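# Clamp a marked flat bar upright in a bench vise

## Task

Set the flat bar with the marked line vertically in the vise so that the upper edge of the jaws lies along the middle of that line, then tighten the vise enough that it grips the bar securely on its own. When finished, nothing other than the jaws (and the robot arms, if still touching) may be in contact with the bar, and no part of the bar may extend beyond the side edges of the jaws. Release the bar and withdraw the arms. It only counts if the bar stays clamped without the robot holding it.

## Robot and tools

Robot. Two arms, left_arm and right_arm, each with a parallel two-finger gripper and a wrist camera. Their root links sit in the scene frame at about (+0.031, +0.374, 0) m for left_arm and (-0.028, -0.366, 0) m for right_arm, each turned only slightly about z. The scene frame has its origin on the table surface midway between the arms, +z upward, +x out across the table, and left_arm on the +y side. The arm names do not tell you which side of a picture an arm appears on.

Gripper frame. The fingers extend along the gripper's +z axis and close toward each other along its y axis. The reported end_effector_position is the spot between the finger pads, roughly 1 cm short of the tips. Joint limits per arm (rad), base to hand: waist -2.618..3.054, shoulder 0..3.142, elbow 0..3.142, wrist pitch -1.571..1.571, wrist yaw -1.571..1.571, wrist roll -2.094..2.094. A wrist camera mount sticks out near the hand, so allow some clearance.

The row (used by execute_actions rows and by move target). Always one flat list of 14 numbers, each between -1 and 1, covering both arms even if one stays still: for left_arm dx, dy, dz, rx, ry, rz, opening, then the same seven for right_arm. dx..rz are an offset, not a pose, expressed in that gripper's own axes and counted from the gripper pose printed in the most recent result that showed it (before any such result exists, and for the second or later call inside one reply, from where the gripper is when the action begins). A value of 1.0 equals 0.6 m of travel or 180 degrees of turn; rx, ry, rz form one rotation vector. opening is absolute, not an offset: +1 is fully open (0.094 m), -1 fully shut. All-zero offsets are not a pause: they pull the hand back to the reference pose.

execute_actions. Argument actions is a list holding at most one item. An empty list just reports the current state. An action item has rows (1 to 15 rows) and optional steps (up to 15, default 15); each step lasts 1/30 s, each row is used for one step, and the final row repeats to fill the remaining steps. Every row is measured from the same reference pose, not from the previous row. A wait item has only steps (up to 300) and counts from the previous result. Optional pictures (true/false) chooses whether camera images come back; by default they do. A refused call moves nothing.

move. target is one 14-number row as above. speed is the top path speed in m/s, 0.002 to 0.5 (default 0.25); turning is capped at twice that figure in rad/s. Each hand follows a straight line to its target and both finish together, over 0.5 to 10 s; anything longer is cut off at 10 s short of the goal. Gripper openings are sent at the start. Paths do not avoid obstacles or the other arm, and faster contact hits harder; aiming well past a contact point presses harder. The result adds a move: line giving the ending (done, off_target, moving, held, fault) and which limits were active (paced = the commanded pose was clipped; held = a safety check blocked some steps, after which the arm may surge), plus each hand's remaining distance to its target.



Motion behaviour. Each step, the commanded pose is limited to 70 mm and 16 degrees from the measured pose, so big offsets need several actions; afterwards an arm drifts on only to its last clipped pose. Hands often end a centimetre or more too low, and repeated zero offsets let them sag further, so re-aim at the desired pose in each reply's first call (raising the aim if it still droops) and send zeros in later calls of that reply. Position is favoured over orientation when both cannot be met. The simulation keeps running while you compose a reply.

Results. The state line gives each gripper's position (m) and quaternion wxyz in the scene frame; long reaches make it less accurate. Hand target shows where the controller is currently driving each hand. grip_measured is the finger opening on the command scale (the last Joint positions value is metres), possibly off by about 1 mm. To grip, command about 0.03 below grip_measured; less for a lighter hold. Pads push roughly 50 to 62 N, less on parts under 2 mm thick. pose unreachable and HELD mean some commanded motion was withheld. Joint torques include offsets and noise. FAULT lines report stops; MOTOR HOT warns from 75 °C, 90 °C pauses the arm, 100 °C makes it go limp and fall.

Avoid: dropping or slipping the bar, knocking anything off the table, slamming or shoving hard, and letting the arms collide or push on each other. Brief outside tugs on held parts or loose objects may occur.

Each tool is called after ">>>" as name(argument=value, ...), one argument or row to a line, values as JSON.

## Session

>>> execute_actions(
  actions=[],
)

Scene clock: 0.00 s of 7200.00 s.
left_arm: end_effector_position=(+0.3374, -0.1263, +0.2253) grip_measured=+1.000 end_effector_quat_wxyz=(+0.569, -0.034, +0.749, -0.337) | right_arm: end_effector_position=(+0.0414, -0.1842, +0.2832) grip_measured=+1.000 end_effector_quat_wxyz=(+0.361, -0.600, +0.678, +0.225)
Joint positions: left_arm=[-1.192  2.043  1.421  0.454 -0.728 -0.693  0.094] | right_arm=[ 1.041  0.663  1.118 -1.165 -0.203 -0.339  0.094]
Joint velocities: left_arm=[-0.022 -0.007 -0.032  0.066 -0.051  0.081  0.   ] | right_arm=[-0.007 -0.022 -0.017 -0.037 -0.051  0.007  0.   ]
Joint torques (N m, as the arm reports them, + toward a larger angle): no reading
Motor temperatures (°C, as the motors report them): left_arm=[17 22 24 26 21 19] | right_arm=[20 22 23 31 21 17]
Hand target (left_arm): +0.338, -0.126, +0.239; +0.573, -0.040, +0.742, -0.347
Hand target (right_arm): +0.041, -0.184, +0.287; +0.366, -0.599, +0.675, +0.227

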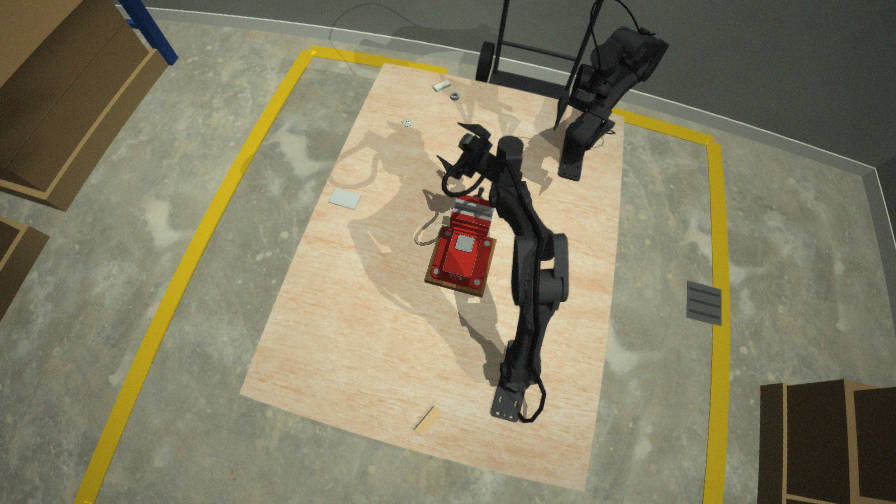

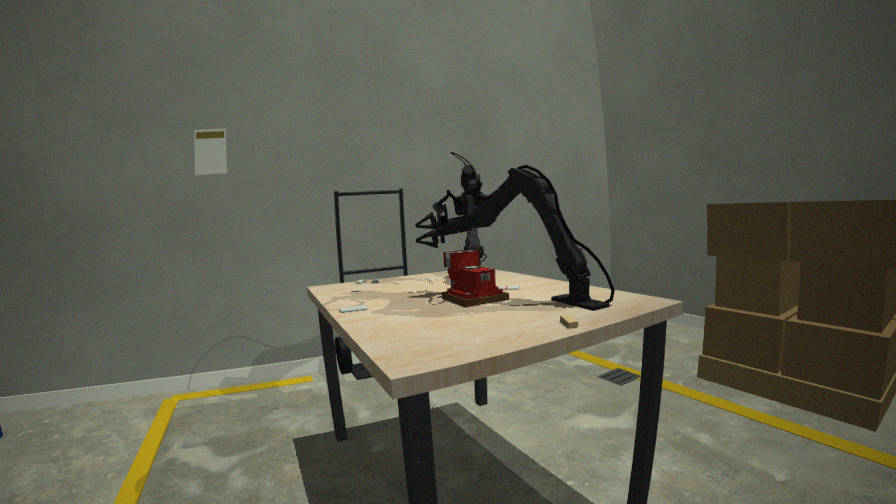

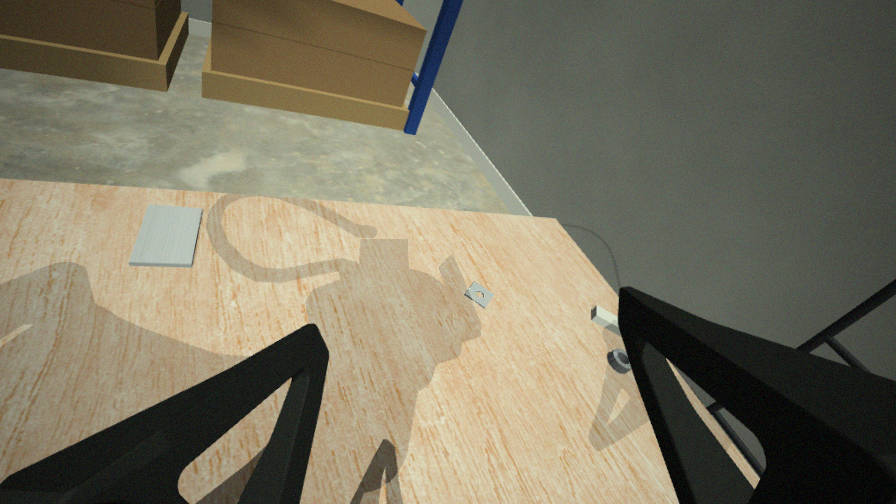

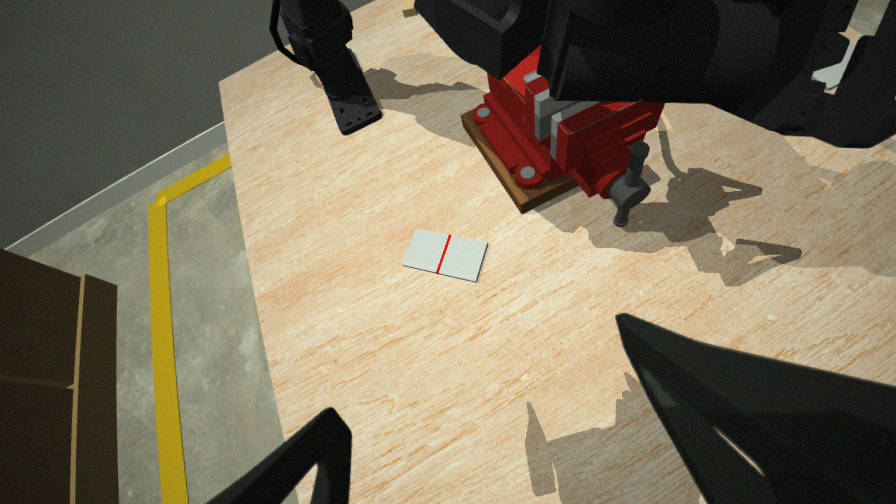

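>>> zoom_image(
  camera="cam_high",
  region=[410, 170, 540, 300],
)

>>> zoom_image(
  camera="cam_right_wrist",
  region=[390, 60, 690, 300],
)

>>> zoom_image(
  camera="cam_low",
  region=[410, 230, 540, 320],
)

Region (410, 170, 540, 300) of cam_high's 896x504 image, scaled by 3.877, with more detail than that image has.

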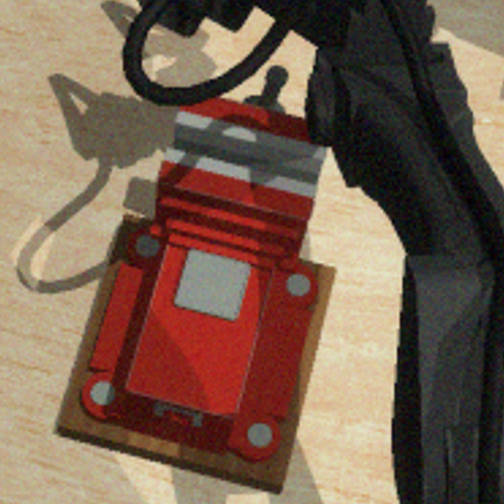

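Region (390, 60, 690, 300) of cam_right_wrist's 896x504 image, scaled by 1.680, with more detail than that image has; it fills the top 403 rows of this view, and the rest is white.

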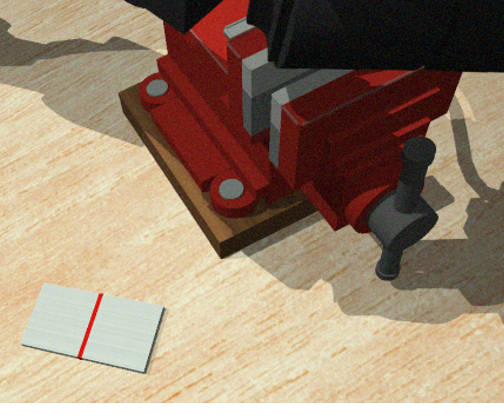

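Region (410, 230, 540, 320) of cam_low's 896x504 image, scaled by 3.877, with more detail than that image has; it fills the top 349 rows of this view, and the rest is white.

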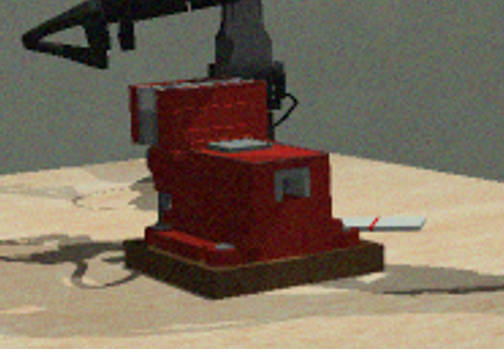

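>>> zoom_image(
  camera="cam_right_wrist",
  region=[395, 215, 495, 295],
)

>>> zoom_image(
  camera="cam_right_wrist",
  region=[520, 80, 670, 230],
)

>>> zoom_image(
  camera="cam_high",
  region=[445, 180, 505, 230],
)

Region (395, 215, 495, 295) of cam_right_wrist's 896x504 image, scaled by 5.040, with more detail than that image has; it fills the top 403 rows of this view, and the rest is white.

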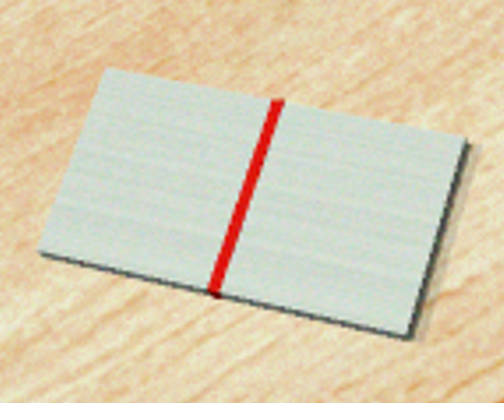

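Region (520, 80, 670, 230) of cam_right_wrist's 896x504 image, scaled by 3.360, with more detail than that image has.

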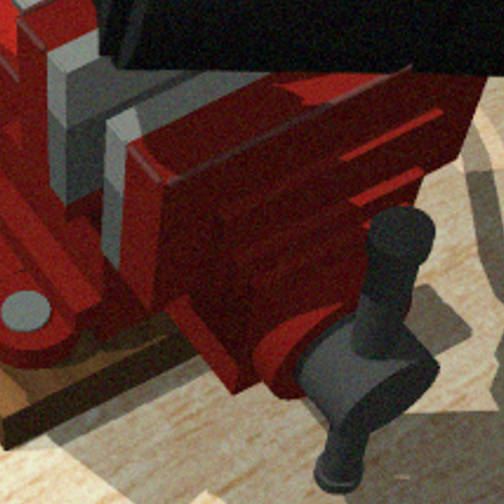

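Region (445, 180, 505, 230) of cam_high's 896x504 image, scaled by 8.400, with more detail than that image has.

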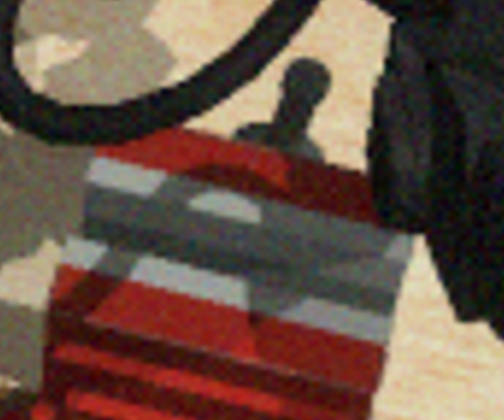

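>>> move(
  target=[0.0695,0.0198,-0.4121,-0.0595,0.3824,0.1811,0.45,0.0968,-0.174,0.1372,0.045,-0.108,0.047,-1],
  speed=0.5,
)

Scene clock: 62.20 s of 7200.00 s.
left_arm: end_effector_position=(+0.1136, -0.0189, +0.2052) grip_measured=+0.453 end_effector_quat_wxyz=(+0.112, +0.304, +0.944, -0.054) | right_arm: end_effector_position=(+0.1591, -0.1836, +0.2031) grip_measured=-0.988 end_effector_quat_wxyz=(+0.501, -0.474, +0.662, +0.291)
Joint positions: left_arm=[-1.399  1.936  2.025 -1.464 -0.154 -0.795  0.068] | right_arm=[ 0.259  0.644  0.48  -0.352 -0.846 -0.497  0.001]
Joint velocities: left_arm=[-0.002  0.002 -0.007 -0.022  0.007  0.007 -0.   ] | right_arm=[ 0.012 -0.017 -0.037  0.022  0.022  0.037 -0.   ]
Joint torques (N m, as the arm reports them, + toward a larger angle): left_arm=[-0.4  -9.75  8.71  0.52 -0.02  0.07] | right_arm=[ 0.07  1.46  7.94  1.56 -0.38  0.05]
Motor temperatures (°C, as the motors report them): left_arm=[17 31 27 30 21 19] | right_arm=[20 22 25 34 21 17]
Hand target (left_arm): +0.111, -0.022, +0.215; +0.115, +0.308, +0.942, -0.066
Hand target (right_arm): +0.159, -0.182, +0.199; +0.495, -0.473, +0.664, +0.299
Off the commanded pose (left_arm): 0.011 m, 2 deg.
Off the commanded pose (right_arm): 0.005 m, 1 deg.
move: off_target (left_arm)

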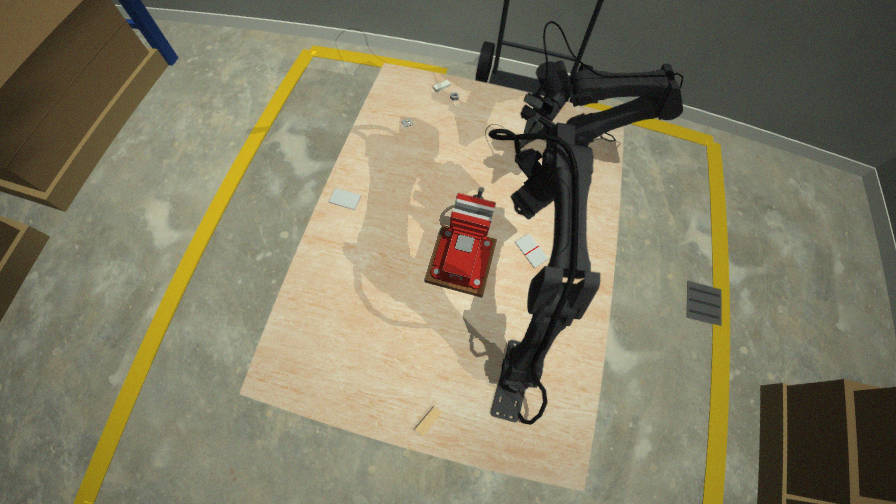

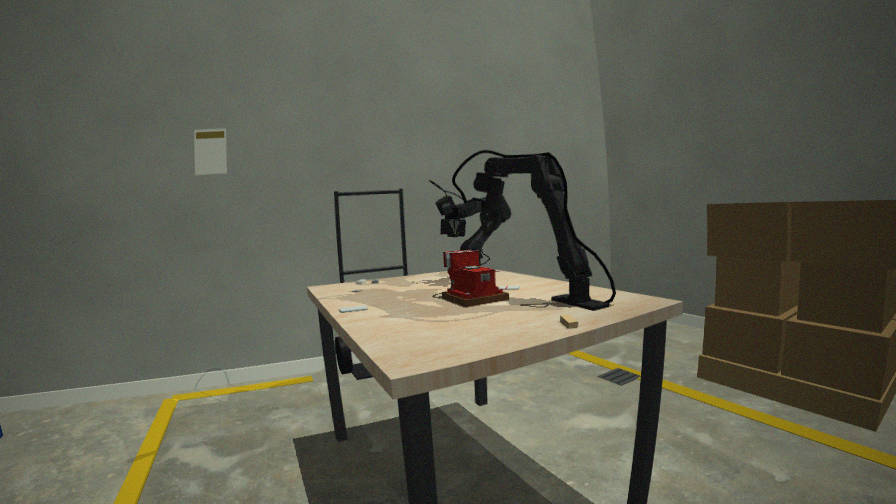

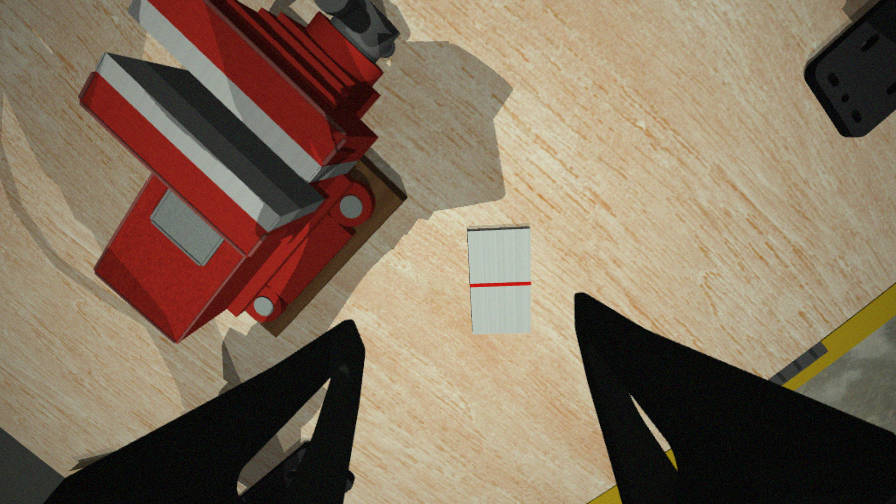

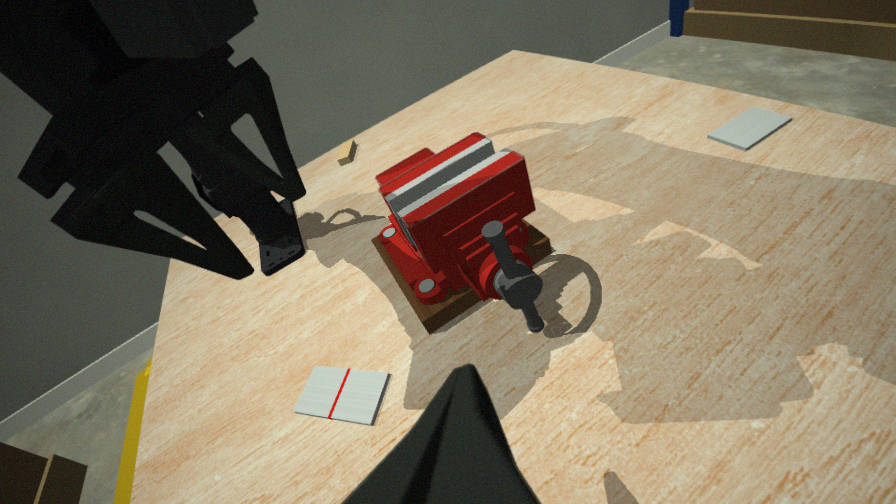

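>>> zoom_image(
  camera="cam_high",
  region=[500, 220, 560, 280],
)

>>> zoom_image(
  camera="cam_high",
  region=[445, 180, 505, 230],
)

Region (500, 220, 560, 280) of cam_high's 896x504 image, scaled by 8.400, with more detail than that image has.

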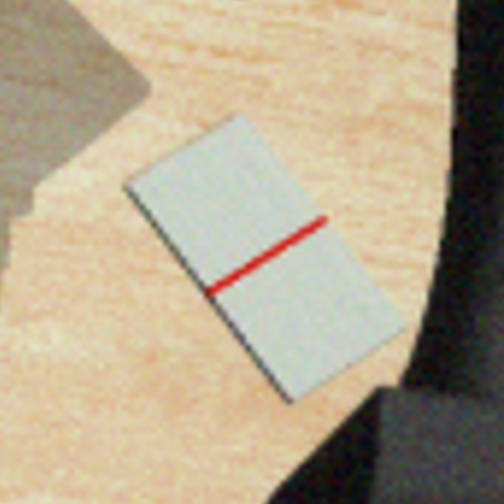

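Region (445, 180, 505, 230) of cam_high's 896x504 image, scaled by 8.400, with more detail than that image has.

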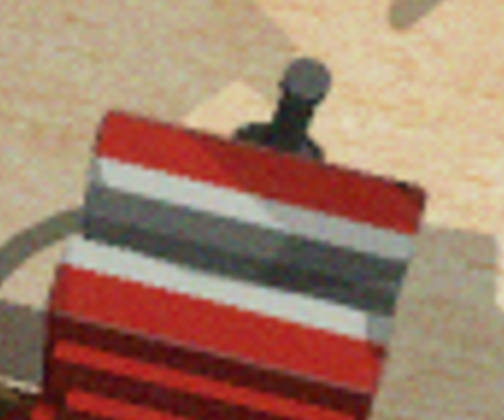

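>>> move(
  target=[0.1265,-0.0173,0.2728,-0.0064,0.0792,0.0365,0.55,0.0723,-0.0415,0.15,-0.0399,-0.0561,-0.0026,-1],
  speed=0.2,
)

Scene clock: 92.63 s of 7200.00 s.
left_arm: end_effector_position=(+0.0805, -0.0068, +0.0265) grip_measured=+0.547 end_effector_quat_wxyz=(-0.001, +0.352, +0.936, +0.010) | right_arm: end_effector_position=(+0.2185, -0.1330, +0.1396) grip_measured=-0.988 end_effector_quat_wxyz=(+0.536, -0.477, +0.595, +0.362)
Joint positions: left_arm=[-1.412  2.078  1.538 -1.05  -0.007 -0.726  0.073] | right_arm=[ 0.345  1.387  0.292  0.817 -0.932 -0.308  0.001]
Joint velocities: left_arm=[-0.007 -0.002  0.002 -0.037  0.007  0.037 -0.   ] | right_arm=[-0.007  0.007  0.002 -0.037 -0.007 -0.081 -0.001]
Joint torques (N m, as the arm reports them, + toward a larger angle): left_arm=[ -0.59 -11.91   5.19   0.41   0.06   0.12] | right_arm=[ 0.71 -2.53  5.93  1.61 -0.18  0.02]
Motor temperatures (°C, as the motors report them): left_arm=[17 28 28 26 20 19] | right_arm=[20 22 25 35 21 17]
Hand target (left_arm): +0.076, -0.009, +0.028; -0.000, +0.361, +0.933, +0.001
Hand target (right_arm): +0.213, -0.131, +0.135; +0.529, -0.479, +0.594, +0.370
Off the commanded pose (left_arm): 0.007 m, 2 deg.
Off the commanded pose (right_arm): 0.007 m, 1 deg.
move: done

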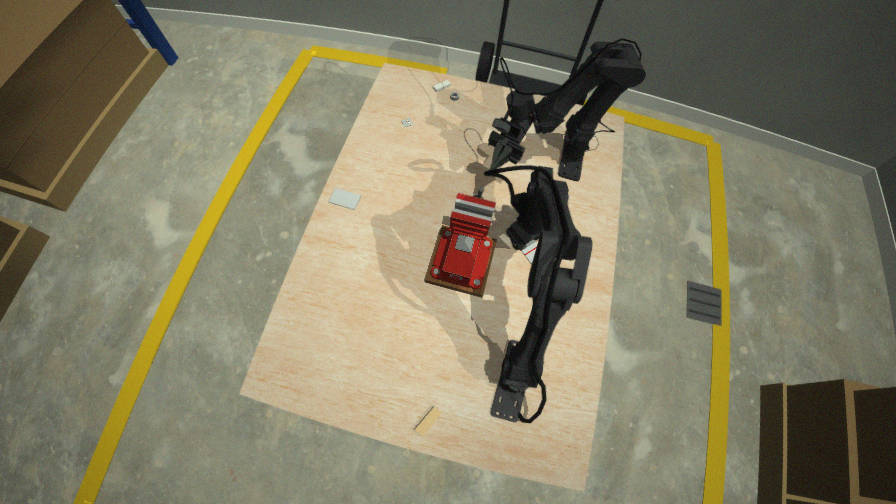

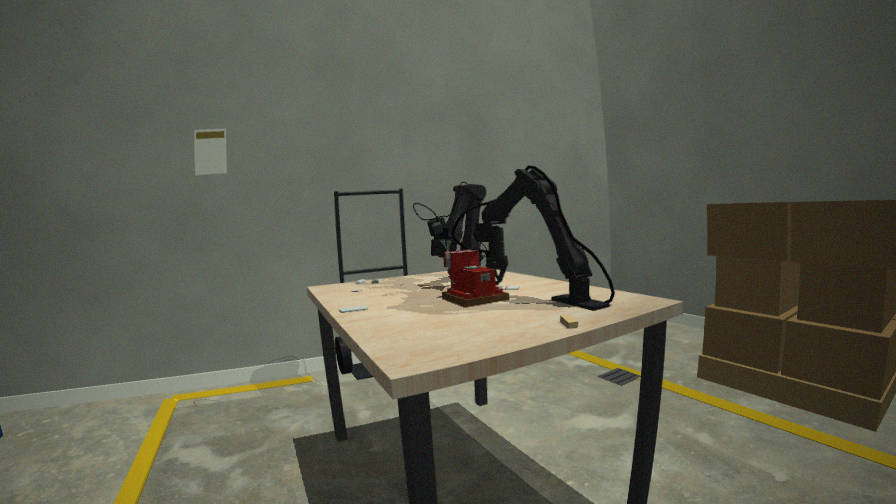

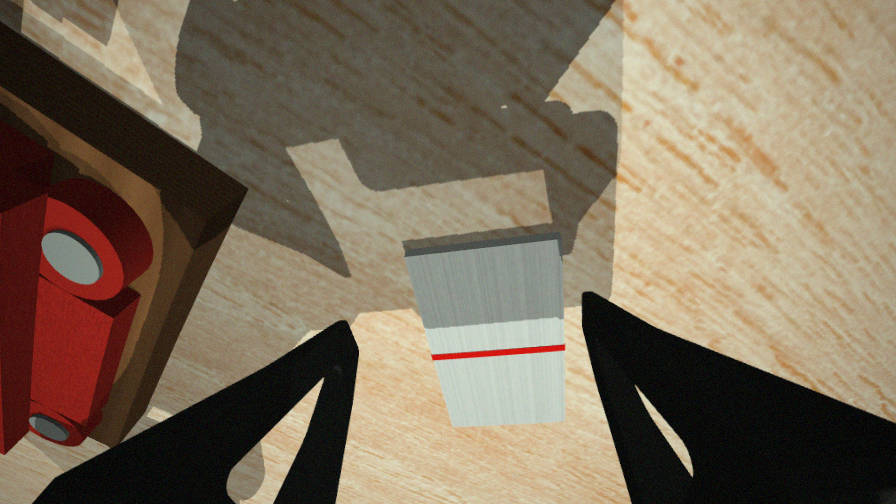

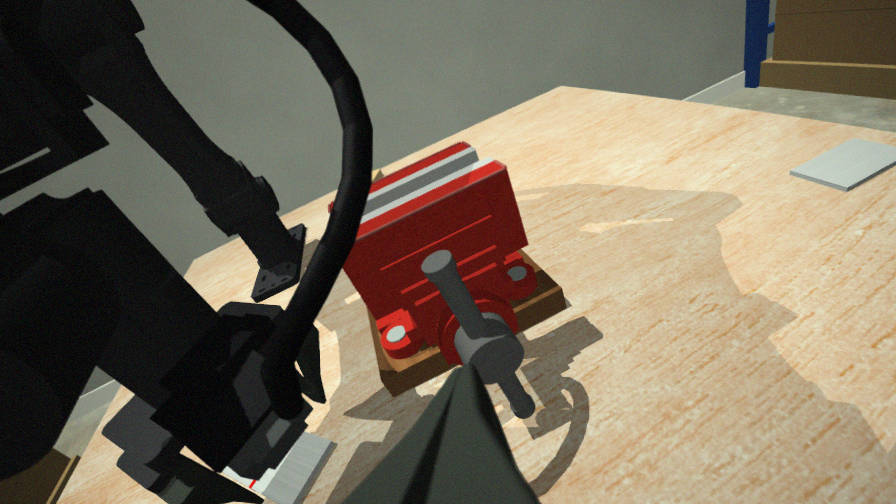

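>>> execute_actions(
  actions=[
    {"rows": [[-0.002,-0.01,0,0.005,-0.002,0.005,0.55,-0.003,0,0,0,-0.002,-0.004,-1],[-0.004,-0.015,0.003,0.009,-0.004,0.009,0.55,-0.003,0,0,0,-0.002,-0.004,-1],[-0.005,-0.0185,0.007,0.009,-0.004,0.009,0.55,-0.003,0,0,0,-0.002,-0.004,-1],[-0.005,-0.0185,0.011,0.009,-0.004,0.009,0.55,-0.003,0,0,0,-0.002,-0.004,-1],[-0.005,-0.0185,0.015,0.009,-0.004,0.009,0.55,-0.003,0,0,0,-0.002,-0.004,-1],[-0.005,-0.0185,0.019,0.009,-0.004,0.009,0.55,-0.003,0,0,0,-0.002,-0.004,-1],[-0.005,-0.0185,0.023,0.009,-0.004,0.009,0.55,-0.003,0,0,0,-0.002,-0.004,-1],[-0.005,-0.0185,0.027,0.009,-0.004,0.009,0.55,-0.003,0,0,0,-0.002,-0.004,-1],[-0.005,-0.0185,0.03,0.009,-0.004,0.009,0.55,-0.003,0,0,0,-0.002,-0.004,-1],[-0.005,-0.0185,0.033,0.009,-0.004,0.009,0.55,-0.003,0,0,0,-0.002,-0.004,-1],[-0.005,-0.0185,0.035,0.009,-0.004,0.009,0.55,-0.003,0,0,0,-0.002,-0.004,-1],[-0.005,-0.0185,0.037,0.009,-0.004,0.009,0.55,-0.003,0,0,0,-0.002,-0.004,-1],[-0.005,-0.0185,0.039,0.009,-0.004,0.009,0.55,-0.003,0,0,0,-0.002,-0.004,-1],[-0.005,-0.0185,0.04,0.009,-0.004,0.009,0.55,-0.003,0,0,0,-0.002,-0.004,-1],[-0.005,-0.0185,0.041,0.009,-0.004,0.009,0.55,-0.003,0,0,0,-0.002,-0.004,-1]], "steps": 15},
  ],
  pictures=false,
)

>>> execute_actions(
  actions=[
    {"steps": 4},
  ],
)

Scene clock: 105.30 s of 7200.00 s.
left_arm: end_effector_position=(+0.0803, -0.0141, +0.0081) grip_measured=+0.547 end_effector_quat_wxyz=(+0.000, +0.356, +0.934, +0.001) | right_arm: end_effector_position=(+0.2187, -0.1329, +0.1402) grip_measured=-0.988 end_effector_quat_wxyz=(+0.537, -0.477, +0.594, +0.361)
Joint positions: left_arm=[-1.412  2.111  1.513 -0.974 -0.001 -0.718  0.073] | right_arm=[ 0.345  1.387  0.292  0.82  -0.932 -0.307  0.001]
Joint velocities: left_arm=[ 0.002  0.056 -0.09   0.066 -0.066 -0.007  0.001] | right_arm=[ 0.002  0.002 -0.012 -0.037 -0.022  0.007 -0.001]
Joint torques (N m, as the arm reports them, + toward a larger angle): left_arm=[ -0.69 -11.03   4.78   0.42   0.06   0.11] | right_arm=[ 0.09 -3.66  6.83  1.56 -0.13 -0.07]
Motor temperatures (°C, as the motors report them): left_arm=[17 29 27 26 20 19] | right_arm=[20 22 25 35 21 17]
Hand target (left_arm): +0.075, -0.016, +0.002; -0.001, +0.366, +0.931, -0.005
Hand target (right_arm): +0.219, -0.133, +0.141; +0.541, -0.480, +0.590, +0.359
Off the commanded pose (left_arm): 0.008 m, 1 deg.
Off the commanded pose (right_arm): 0.001 m, 1 deg.
Steps of this call (steps 1 to 365: nothing new was sent; steps 366 to 380: all 15 steps of this action). Readings (end_effector_position):
366: left_arm (+0.0805, -0.0068, +0.0265) | right_arm (+0.2187, -0.1329, +0.1402)
367: left_arm (+0.0803, -0.0072, +0.0265) | right_arm (+0.2187, -0.1329, +0.1402)
369: left_arm (+0.0802, -0.0090, +0.0256) | right_arm (+0.2187, -0.1329, +0.1402)
373: left_arm (+0.0805, -0.0138, +0.0206) | right_arm (+0.2187, -0.1329, +0.1402)
380: the state above

Scene clock: 105.43 s of 7200.00 s.
left_arm: end_effector_position=(+0.0803, -0.0155, +0.0069) grip_measured=+0.547 end_effector_quat_wxyz=(+0.001, +0.357, +0.934, -0.001) | right_arm: end_effector_position=(+0.2187, -0.1329, +0.1402) grip_measured=-0.988 end_effector_quat_wxyz=(+0.537, -0.477, +0.594, +0.361)
Joint positions: left_arm=[-1.412  2.113  1.511 -0.965 -0.001 -0.718  0.073] | right_arm=[ 0.345  1.387  0.292  0.82  -0.932 -0.307  0.001]
Joint velocities: left_arm=[ 0.007 -0.022 -0.012  0.007  0.007 -0.022  0.   ] | right_arm=[-0.002 -0.002 -0.007 -0.007 -0.051 -0.051 -0.001]
Joint torques (N m, as the arm reports them, + toward a larger angle): left_arm=[ -0.66 -10.86   4.57   0.47   0.07   0.11] | right_arm=[ 0.08 -3.67  6.83  1.55 -0.13 -0.06]
Motor temperatures (°C, as the motors report them): left_arm=[17 29 27 26 20 19] | right_arm=[20 22 25 35 21 17]
Hand target (left_arm): +0.075, -0.016, +0.002; -0.001, +0.366, +0.931, -0.005
Hand target (right_arm): +0.219, -0.133, +0.141; +0.541, -0.480, +0.590, +0.359
Off the commanded pose (left_arm): 0.007 m, 1 deg.
Off the commanded pose (right_arm): 0.001 m, 1 deg.
Steps of this call (steps 1 to 4: nothing new was sent). Readings (end_effector_position):
1: left_arm (+0.0802, -0.0138, +0.0069) | right_arm (+0.2187, -0.1329, +0.1402)
2: left_arm (+0.0803, -0.0144, +0.0069) | right_arm (+0.2187, -0.1329, +0.1402)
4: the state above

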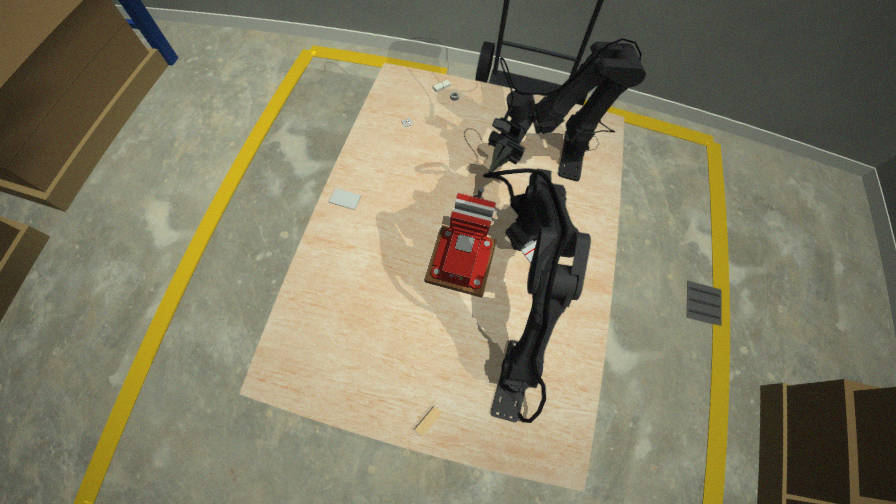

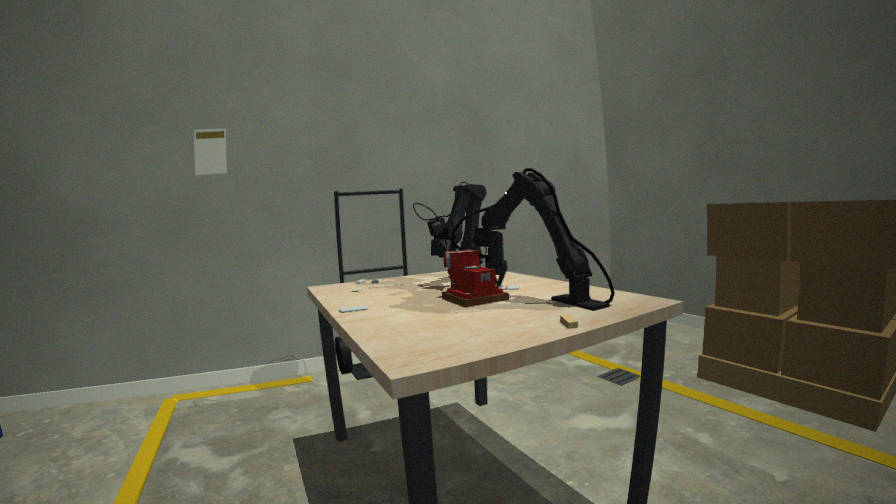

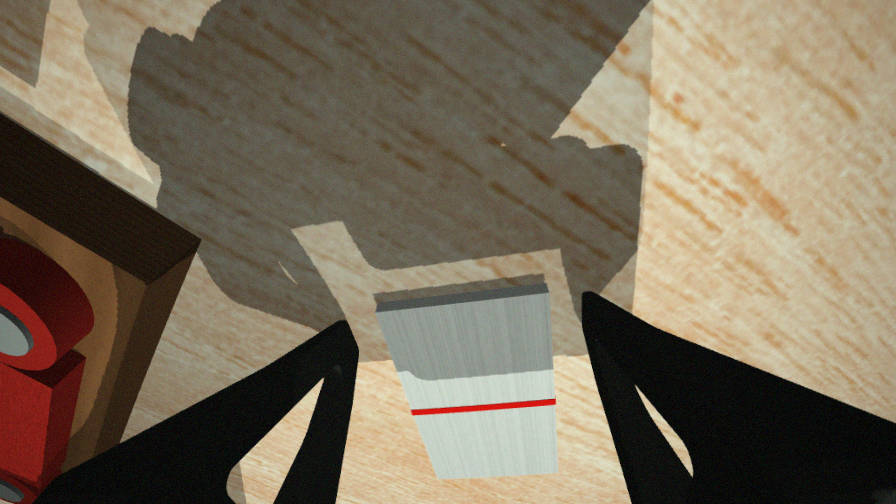

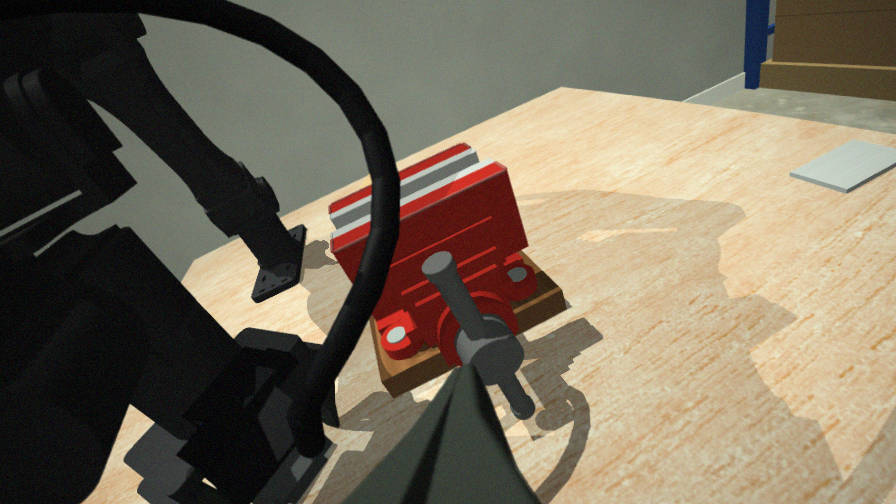

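>>> execute_actions(
  actions=[
    {"rows": [[0,-0.003,0.011,0,0,0.004,0.4,-0.003,0,0,0,-0.002,-0.004,-1],[0,-0.003,0.013,0,0,0.004,0.28,-0.003,0,0,0,-0.002,-0.004,-1],[0,-0.003,0.013,0,0,0.004,0.18,-0.003,0,0,0,-0.002,-0.004,-1],[0,-0.003,0.013,0,0,0.004,0.12,-0.003,0,0,0,-0.002,-0.004,-1],[0,-0.003,0.013,0,0,0.004,0.07,-0.003,0,0,0,-0.002,-0.004,-1],[0,-0.003,0.013,0,0,0.004,0.03,-0.003,0,0,0,-0.002,-0.004,-1],[0,-0.003,0.013,0,0,0.004,0,-0.003,0,0,0,-0.002,-0.004,-1]], "steps": 9},
  ],
)

>>> execute_actions(
  actions=[
    {"rows": [[0,0,-0.008,0,0,0,0,-0.003,0,0,0,-0.002,-0.004,-1],[0,0,-0.018,0,0,0,0,-0.003,0,0,0,-0.002,-0.004,-1],[0.001,0.001,-0.031,0,0,0,0,-0.0025,0.004,0.0044,-0.003,-0.002,-0.004,-1],[0.002,0.002,-0.047,0,0,0,0,-0.002,0.008,0.0088,-0.006,-0.002,-0.004,-1],[0.004,0.004,-0.065,0.002,-0.005,0.002,0,-0.0015,0.012,0.0132,-0.0086,-0.002,-0.004,-1],[0.006,0.006,-0.083,0.005,-0.011,0.005,0,-0.001,0.016,0.0176,-0.0114,-0.002,-0.004,-1],[0.008,0.008,-0.1,0.009,-0.02,0.009,0,-0.0005,0.02,0.022,-0.0143,-0.002,-0.004,-1],[0.011,0.01,-0.117,0.013,-0.029,0.013,0,0,0.024,0.0264,-0.0172,-0.002,-0.004,-1],[0.013,0.012,-0.133,0.017,-0.038,0.017,0,0.0005,0.028,0.0308,-0.02,-0.002,-0.004,-1],[0.015,0.014,-0.148,0.021,-0.047,0.021,0,0.001,0.032,0.0352,-0.023,-0.002,-0.004,-1],[0.017,0.016,-0.162,0.025,-0.057,0.025,0,0.0015,0.036,0.0396,-0.0257,-0.002,-0.004,-1],[0.02,0.018,-0.174,0.029,-0.066,0.029,0,0.002,0.04,0.044,-0.0286,-0.002,-0.004,-1],[0.022,0.02,-0.184,0.034,-0.075,0.034,0,0.0025,0.044,0.0484,-0.0315,-0.002,-0.004,-1],[0.024,0.022,-0.192,0.038,-0.085,0.038,0,0.003,0.048,0.0528,-0.0343,-0.002,-0.004,-1],[0.0258,0.0238,-0.198,0.042,-0.094,0.042,0,0.0034,0.0522,0.0572,-0.0372,-0.002,-0.004,-1]], "steps": 15},
  ],
  pictures=false,
)

>>> execute_actions(
  actions=[
    {"steps": 8},
  ],
)

Scene clock: 145.73 s of 7200.00 s.
left_arm: end_effector_position=(+0.0805, -0.0174, +0.0064) grip_measured=+0.049 end_effector_quat_wxyz=(+0.003, +0.357, +0.934, -0.004) | right_arm: end_effector_position=(+0.2187, -0.1329, +0.1402) grip_measured=-0.988 end_effector_quat_wxyz=(+0.537, -0.477, +0.594, +0.361)
Joint positions: left_arm=[-1.412  2.115  1.511 -0.957 -0.001 -0.718  0.049] | right_arm=[ 0.345  1.387  0.292  0.82  -0.932 -0.307  0.001]
Joint velocities: left_arm=[-0.012 -0.012  0.002 -0.022  0.037 -0.007 -0.   ] | right_arm=[-0.007  0.007  0.007 -0.007 -0.051  0.022  0.   ]
Joint torques (N m, as the arm reports them, + toward a larger angle): left_arm=[ -0.27 -10.14   5.1    0.46  -0.01   0.11] | right_arm=[ 0.09 -3.67  6.83  1.59 -0.13 -0.06]
Motor temperatures (°C, as the motors report them): left_arm=[17 29 26 25 20 19] | right_arm=[20 22 25 36 21 17]
Hand target (left_arm): +0.079, -0.017, -0.001; +0.001, +0.363, +0.932, -0.001
Hand target (right_arm): +0.219, -0.133, +0.142; +0.541, -0.480, +0.589, +0.359
Off the commanded pose (left_arm): 0.007 m, 1 deg.
Off the commanded pose (right_arm): 0.002 m, 1 deg.
Steps of this call (steps 1 to 1200: nothing new was sent; steps 1201 to 1209: all 9 steps of this action). Readings (end_effector_position):
1201: left_arm (+0.0805, -0.0175, +0.0069) | right_arm (+0.2187, -0.1329, +0.1402)
1202: left_arm (+0.0805, -0.0174, +0.0067) | right_arm (+0.2187, -0.1329, +0.1402)
1204: left_arm (+0.0805, -0.0174, +0.0064) | right_arm (+0.2187, -0.1329, +0.1402)
1208: left_arm (+0.0805, -0.0174, +0.0064) | right_arm (+0.2187, -0.1329, +0.1402)
1209: the state above

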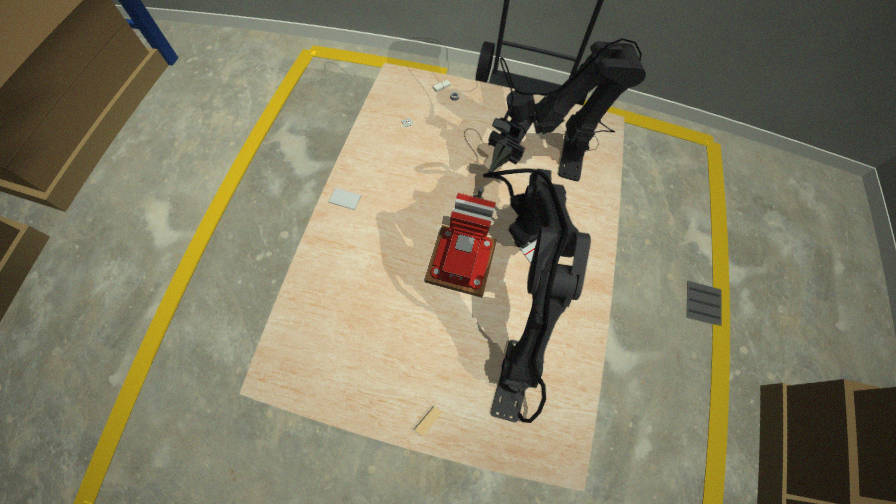

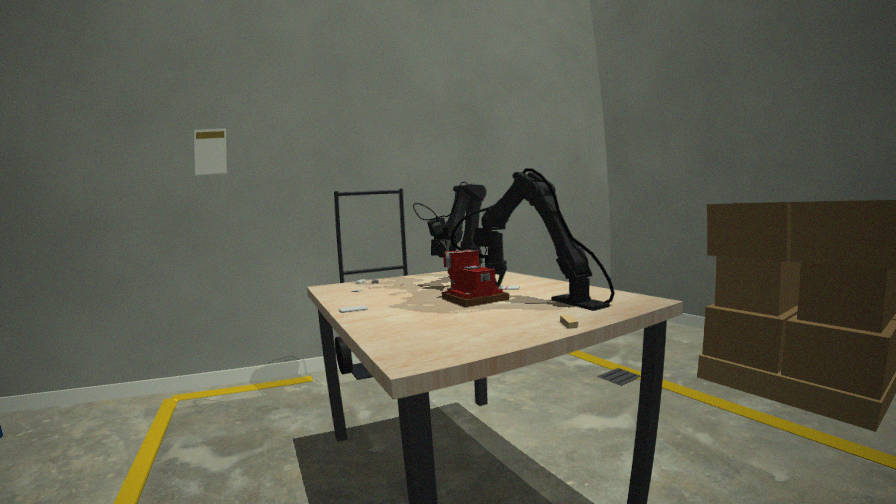

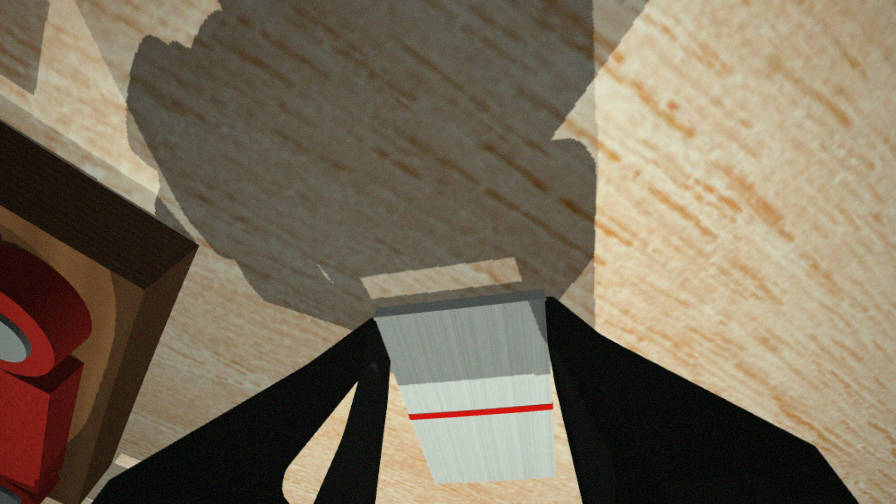

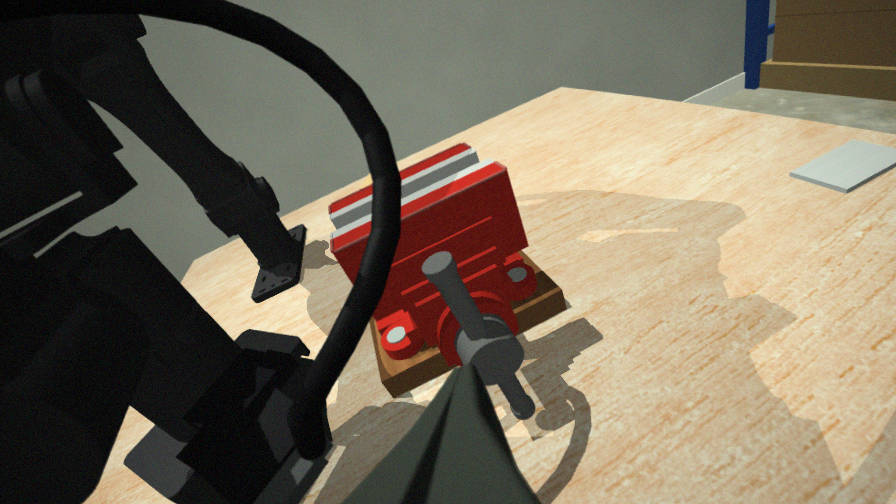

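Scene clock: 146.23 s of 7200.00 s.
left_arm: end_effector_position=(+0.0778, -0.0030, +0.1158) grip_measured=+0.049 end_effector_quat_wxyz=(+0.081, +0.386, +0.913, -0.100) | right_arm: end_effector_position=(+0.1943, -0.1028, +0.1233) grip_measured=-0.988 end_effector_quat_wxyz=(+0.503, -0.506, +0.580, +0.393)
Joint positions: left_arm=[-1.435  1.748  1.419 -0.988 -0.045 -0.664  0.049] | right_arm=[ 0.471  1.474  0.292  0.875 -0.911 -0.299  0.001]
Joint velocities: left_arm=[-0.144 -1.248 -0.579  0.286 -0.139  0.271 -0.   ] | right_arm=[ 0.325  0.286  0.027  0.139  0.037  0.066 -0.001]
Joint torques (N m, as the arm reports them, + toward a larger angle): left_arm=[-0.43 -8.23  4.19  0.64 -0.1   0.07] | right_arm=[ 0.49 -3.15  9.48  1.65 -0.1   0.04]
Motor temperatures (°C, as the motors report them): left_arm=[17 30 26 25 20 19] | right_arm=[20 22 25 36 21 17]
Hand target (left_arm): +0.079, +0.003, +0.124; +0.112, +0.410, +0.898, -0.111
Hand target (right_arm): +0.198, -0.093, +0.131; +0.512, -0.511, +0.567, +0.394
Off the commanded pose (left_arm): 0.012 m, 6 deg.
Off the commanded pose (right_arm): 0.013 m, 2 deg.
Steps of this call (steps 1 to 15: all 15 steps of this action). Readings (end_effector_position):
1: left_arm (+0.0805, -0.0173, +0.0064) | right_arm (+0.2187, -0.1329, +0.1402)
2: left_arm (+0.0804, -0.0170, +0.0064) | right_arm (+0.2187, -0.1329, +0.1402)
4: left_arm (+0.0802, -0.0147, +0.0073) | right_arm (+0.2181, -0.1321, +0.1404)
8: left_arm (+0.0799, -0.0092, +0.0265) | right_arm (+0.2105, -0.1224, +0.1386)
15: the state above

Scene clock: 146.50 s of 7200.00 s.
left_arm: end_effector_position=(+0.0772, +0.0051, +0.1272) grip_measured=+0.049 end_effector_quat_wxyz=(+0.101, +0.402, +0.903, -0.113) | right_arm: end_effector_position=(+0.1924, -0.0978, +0.1226) grip_measured=-0.988 end_effector_quat_wxyz=(+0.502, -0.509, +0.577, +0.396)
Joint positions: left_arm=[-1.445  1.675  1.368 -0.967 -0.066 -0.631  0.049] | right_arm=[ 0.491  1.491  0.297  0.893 -0.903 -0.294  0.001]
Joint velocities: left_arm=[-0.002  0.037 -0.12  -0.007 -0.11   0.037 -0.001] | right_arm=[-0.012 -0.002  0.042  0.037  0.007 -0.007 -0.001]
Joint torques (N m, as the arm reports them, + toward a larger angle): left_arm=[-0.4  -7.7   5.89  1.   -0.21  0.12] | right_arm=[ 0.61 -3.23  8.61  1.61 -0.06 -0.07]
Motor temperatures (°C, as the motors report them): left_arm=[17 30 26 25 20 19] | right_arm=[20 22 25 36 21 17]
Hand target (left_arm): +0.079, +0.003, +0.124; +0.112, +0.411, +0.898, -0.111
Hand target (right_arm): +0.198, -0.093, +0.130; +0.512, -0.511, +0.567, +0.394
Off the commanded pose (left_arm): 0.003 m, 2 deg.
Off the commanded pose (right_arm): 0.011 m, 2 deg.
Steps of this call (steps 1 to 8: nothing new was sent). Readings (end_effector_position):
1: left_arm (+0.0768, -0.0003, +0.1243) | right_arm (+0.1922, -0.1005, +0.1216)
2: left_arm (+0.0762, +0.0020, +0.1301) | right_arm (+0.1908, -0.0991, +0.1204)
4: left_arm (+0.0763, +0.0028, +0.1339) | right_arm (+0.1905, -0.0984, +0.1199)
8: the state above

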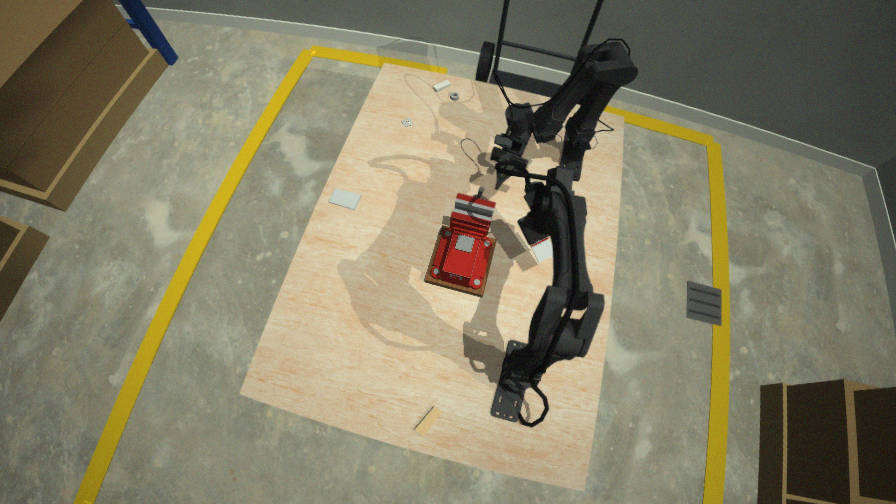

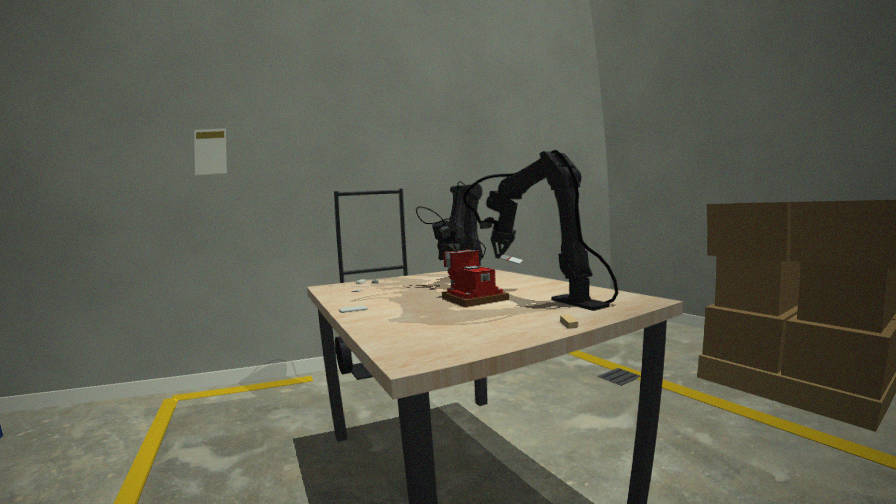

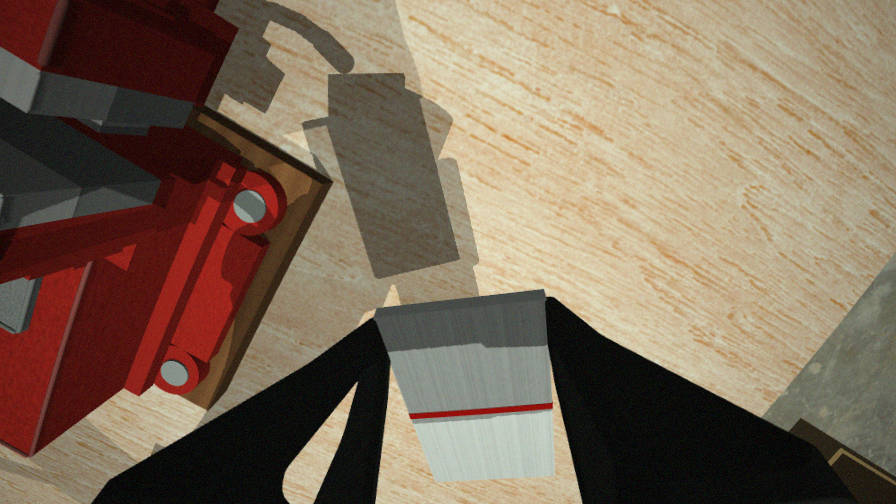

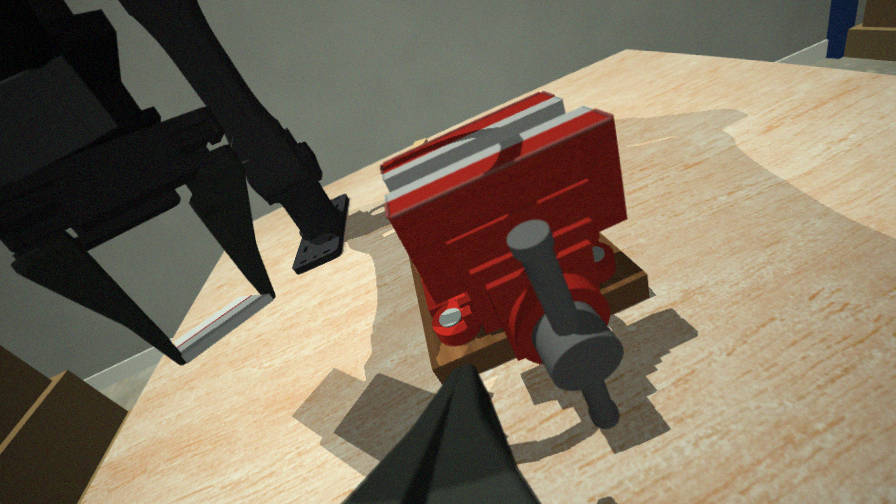

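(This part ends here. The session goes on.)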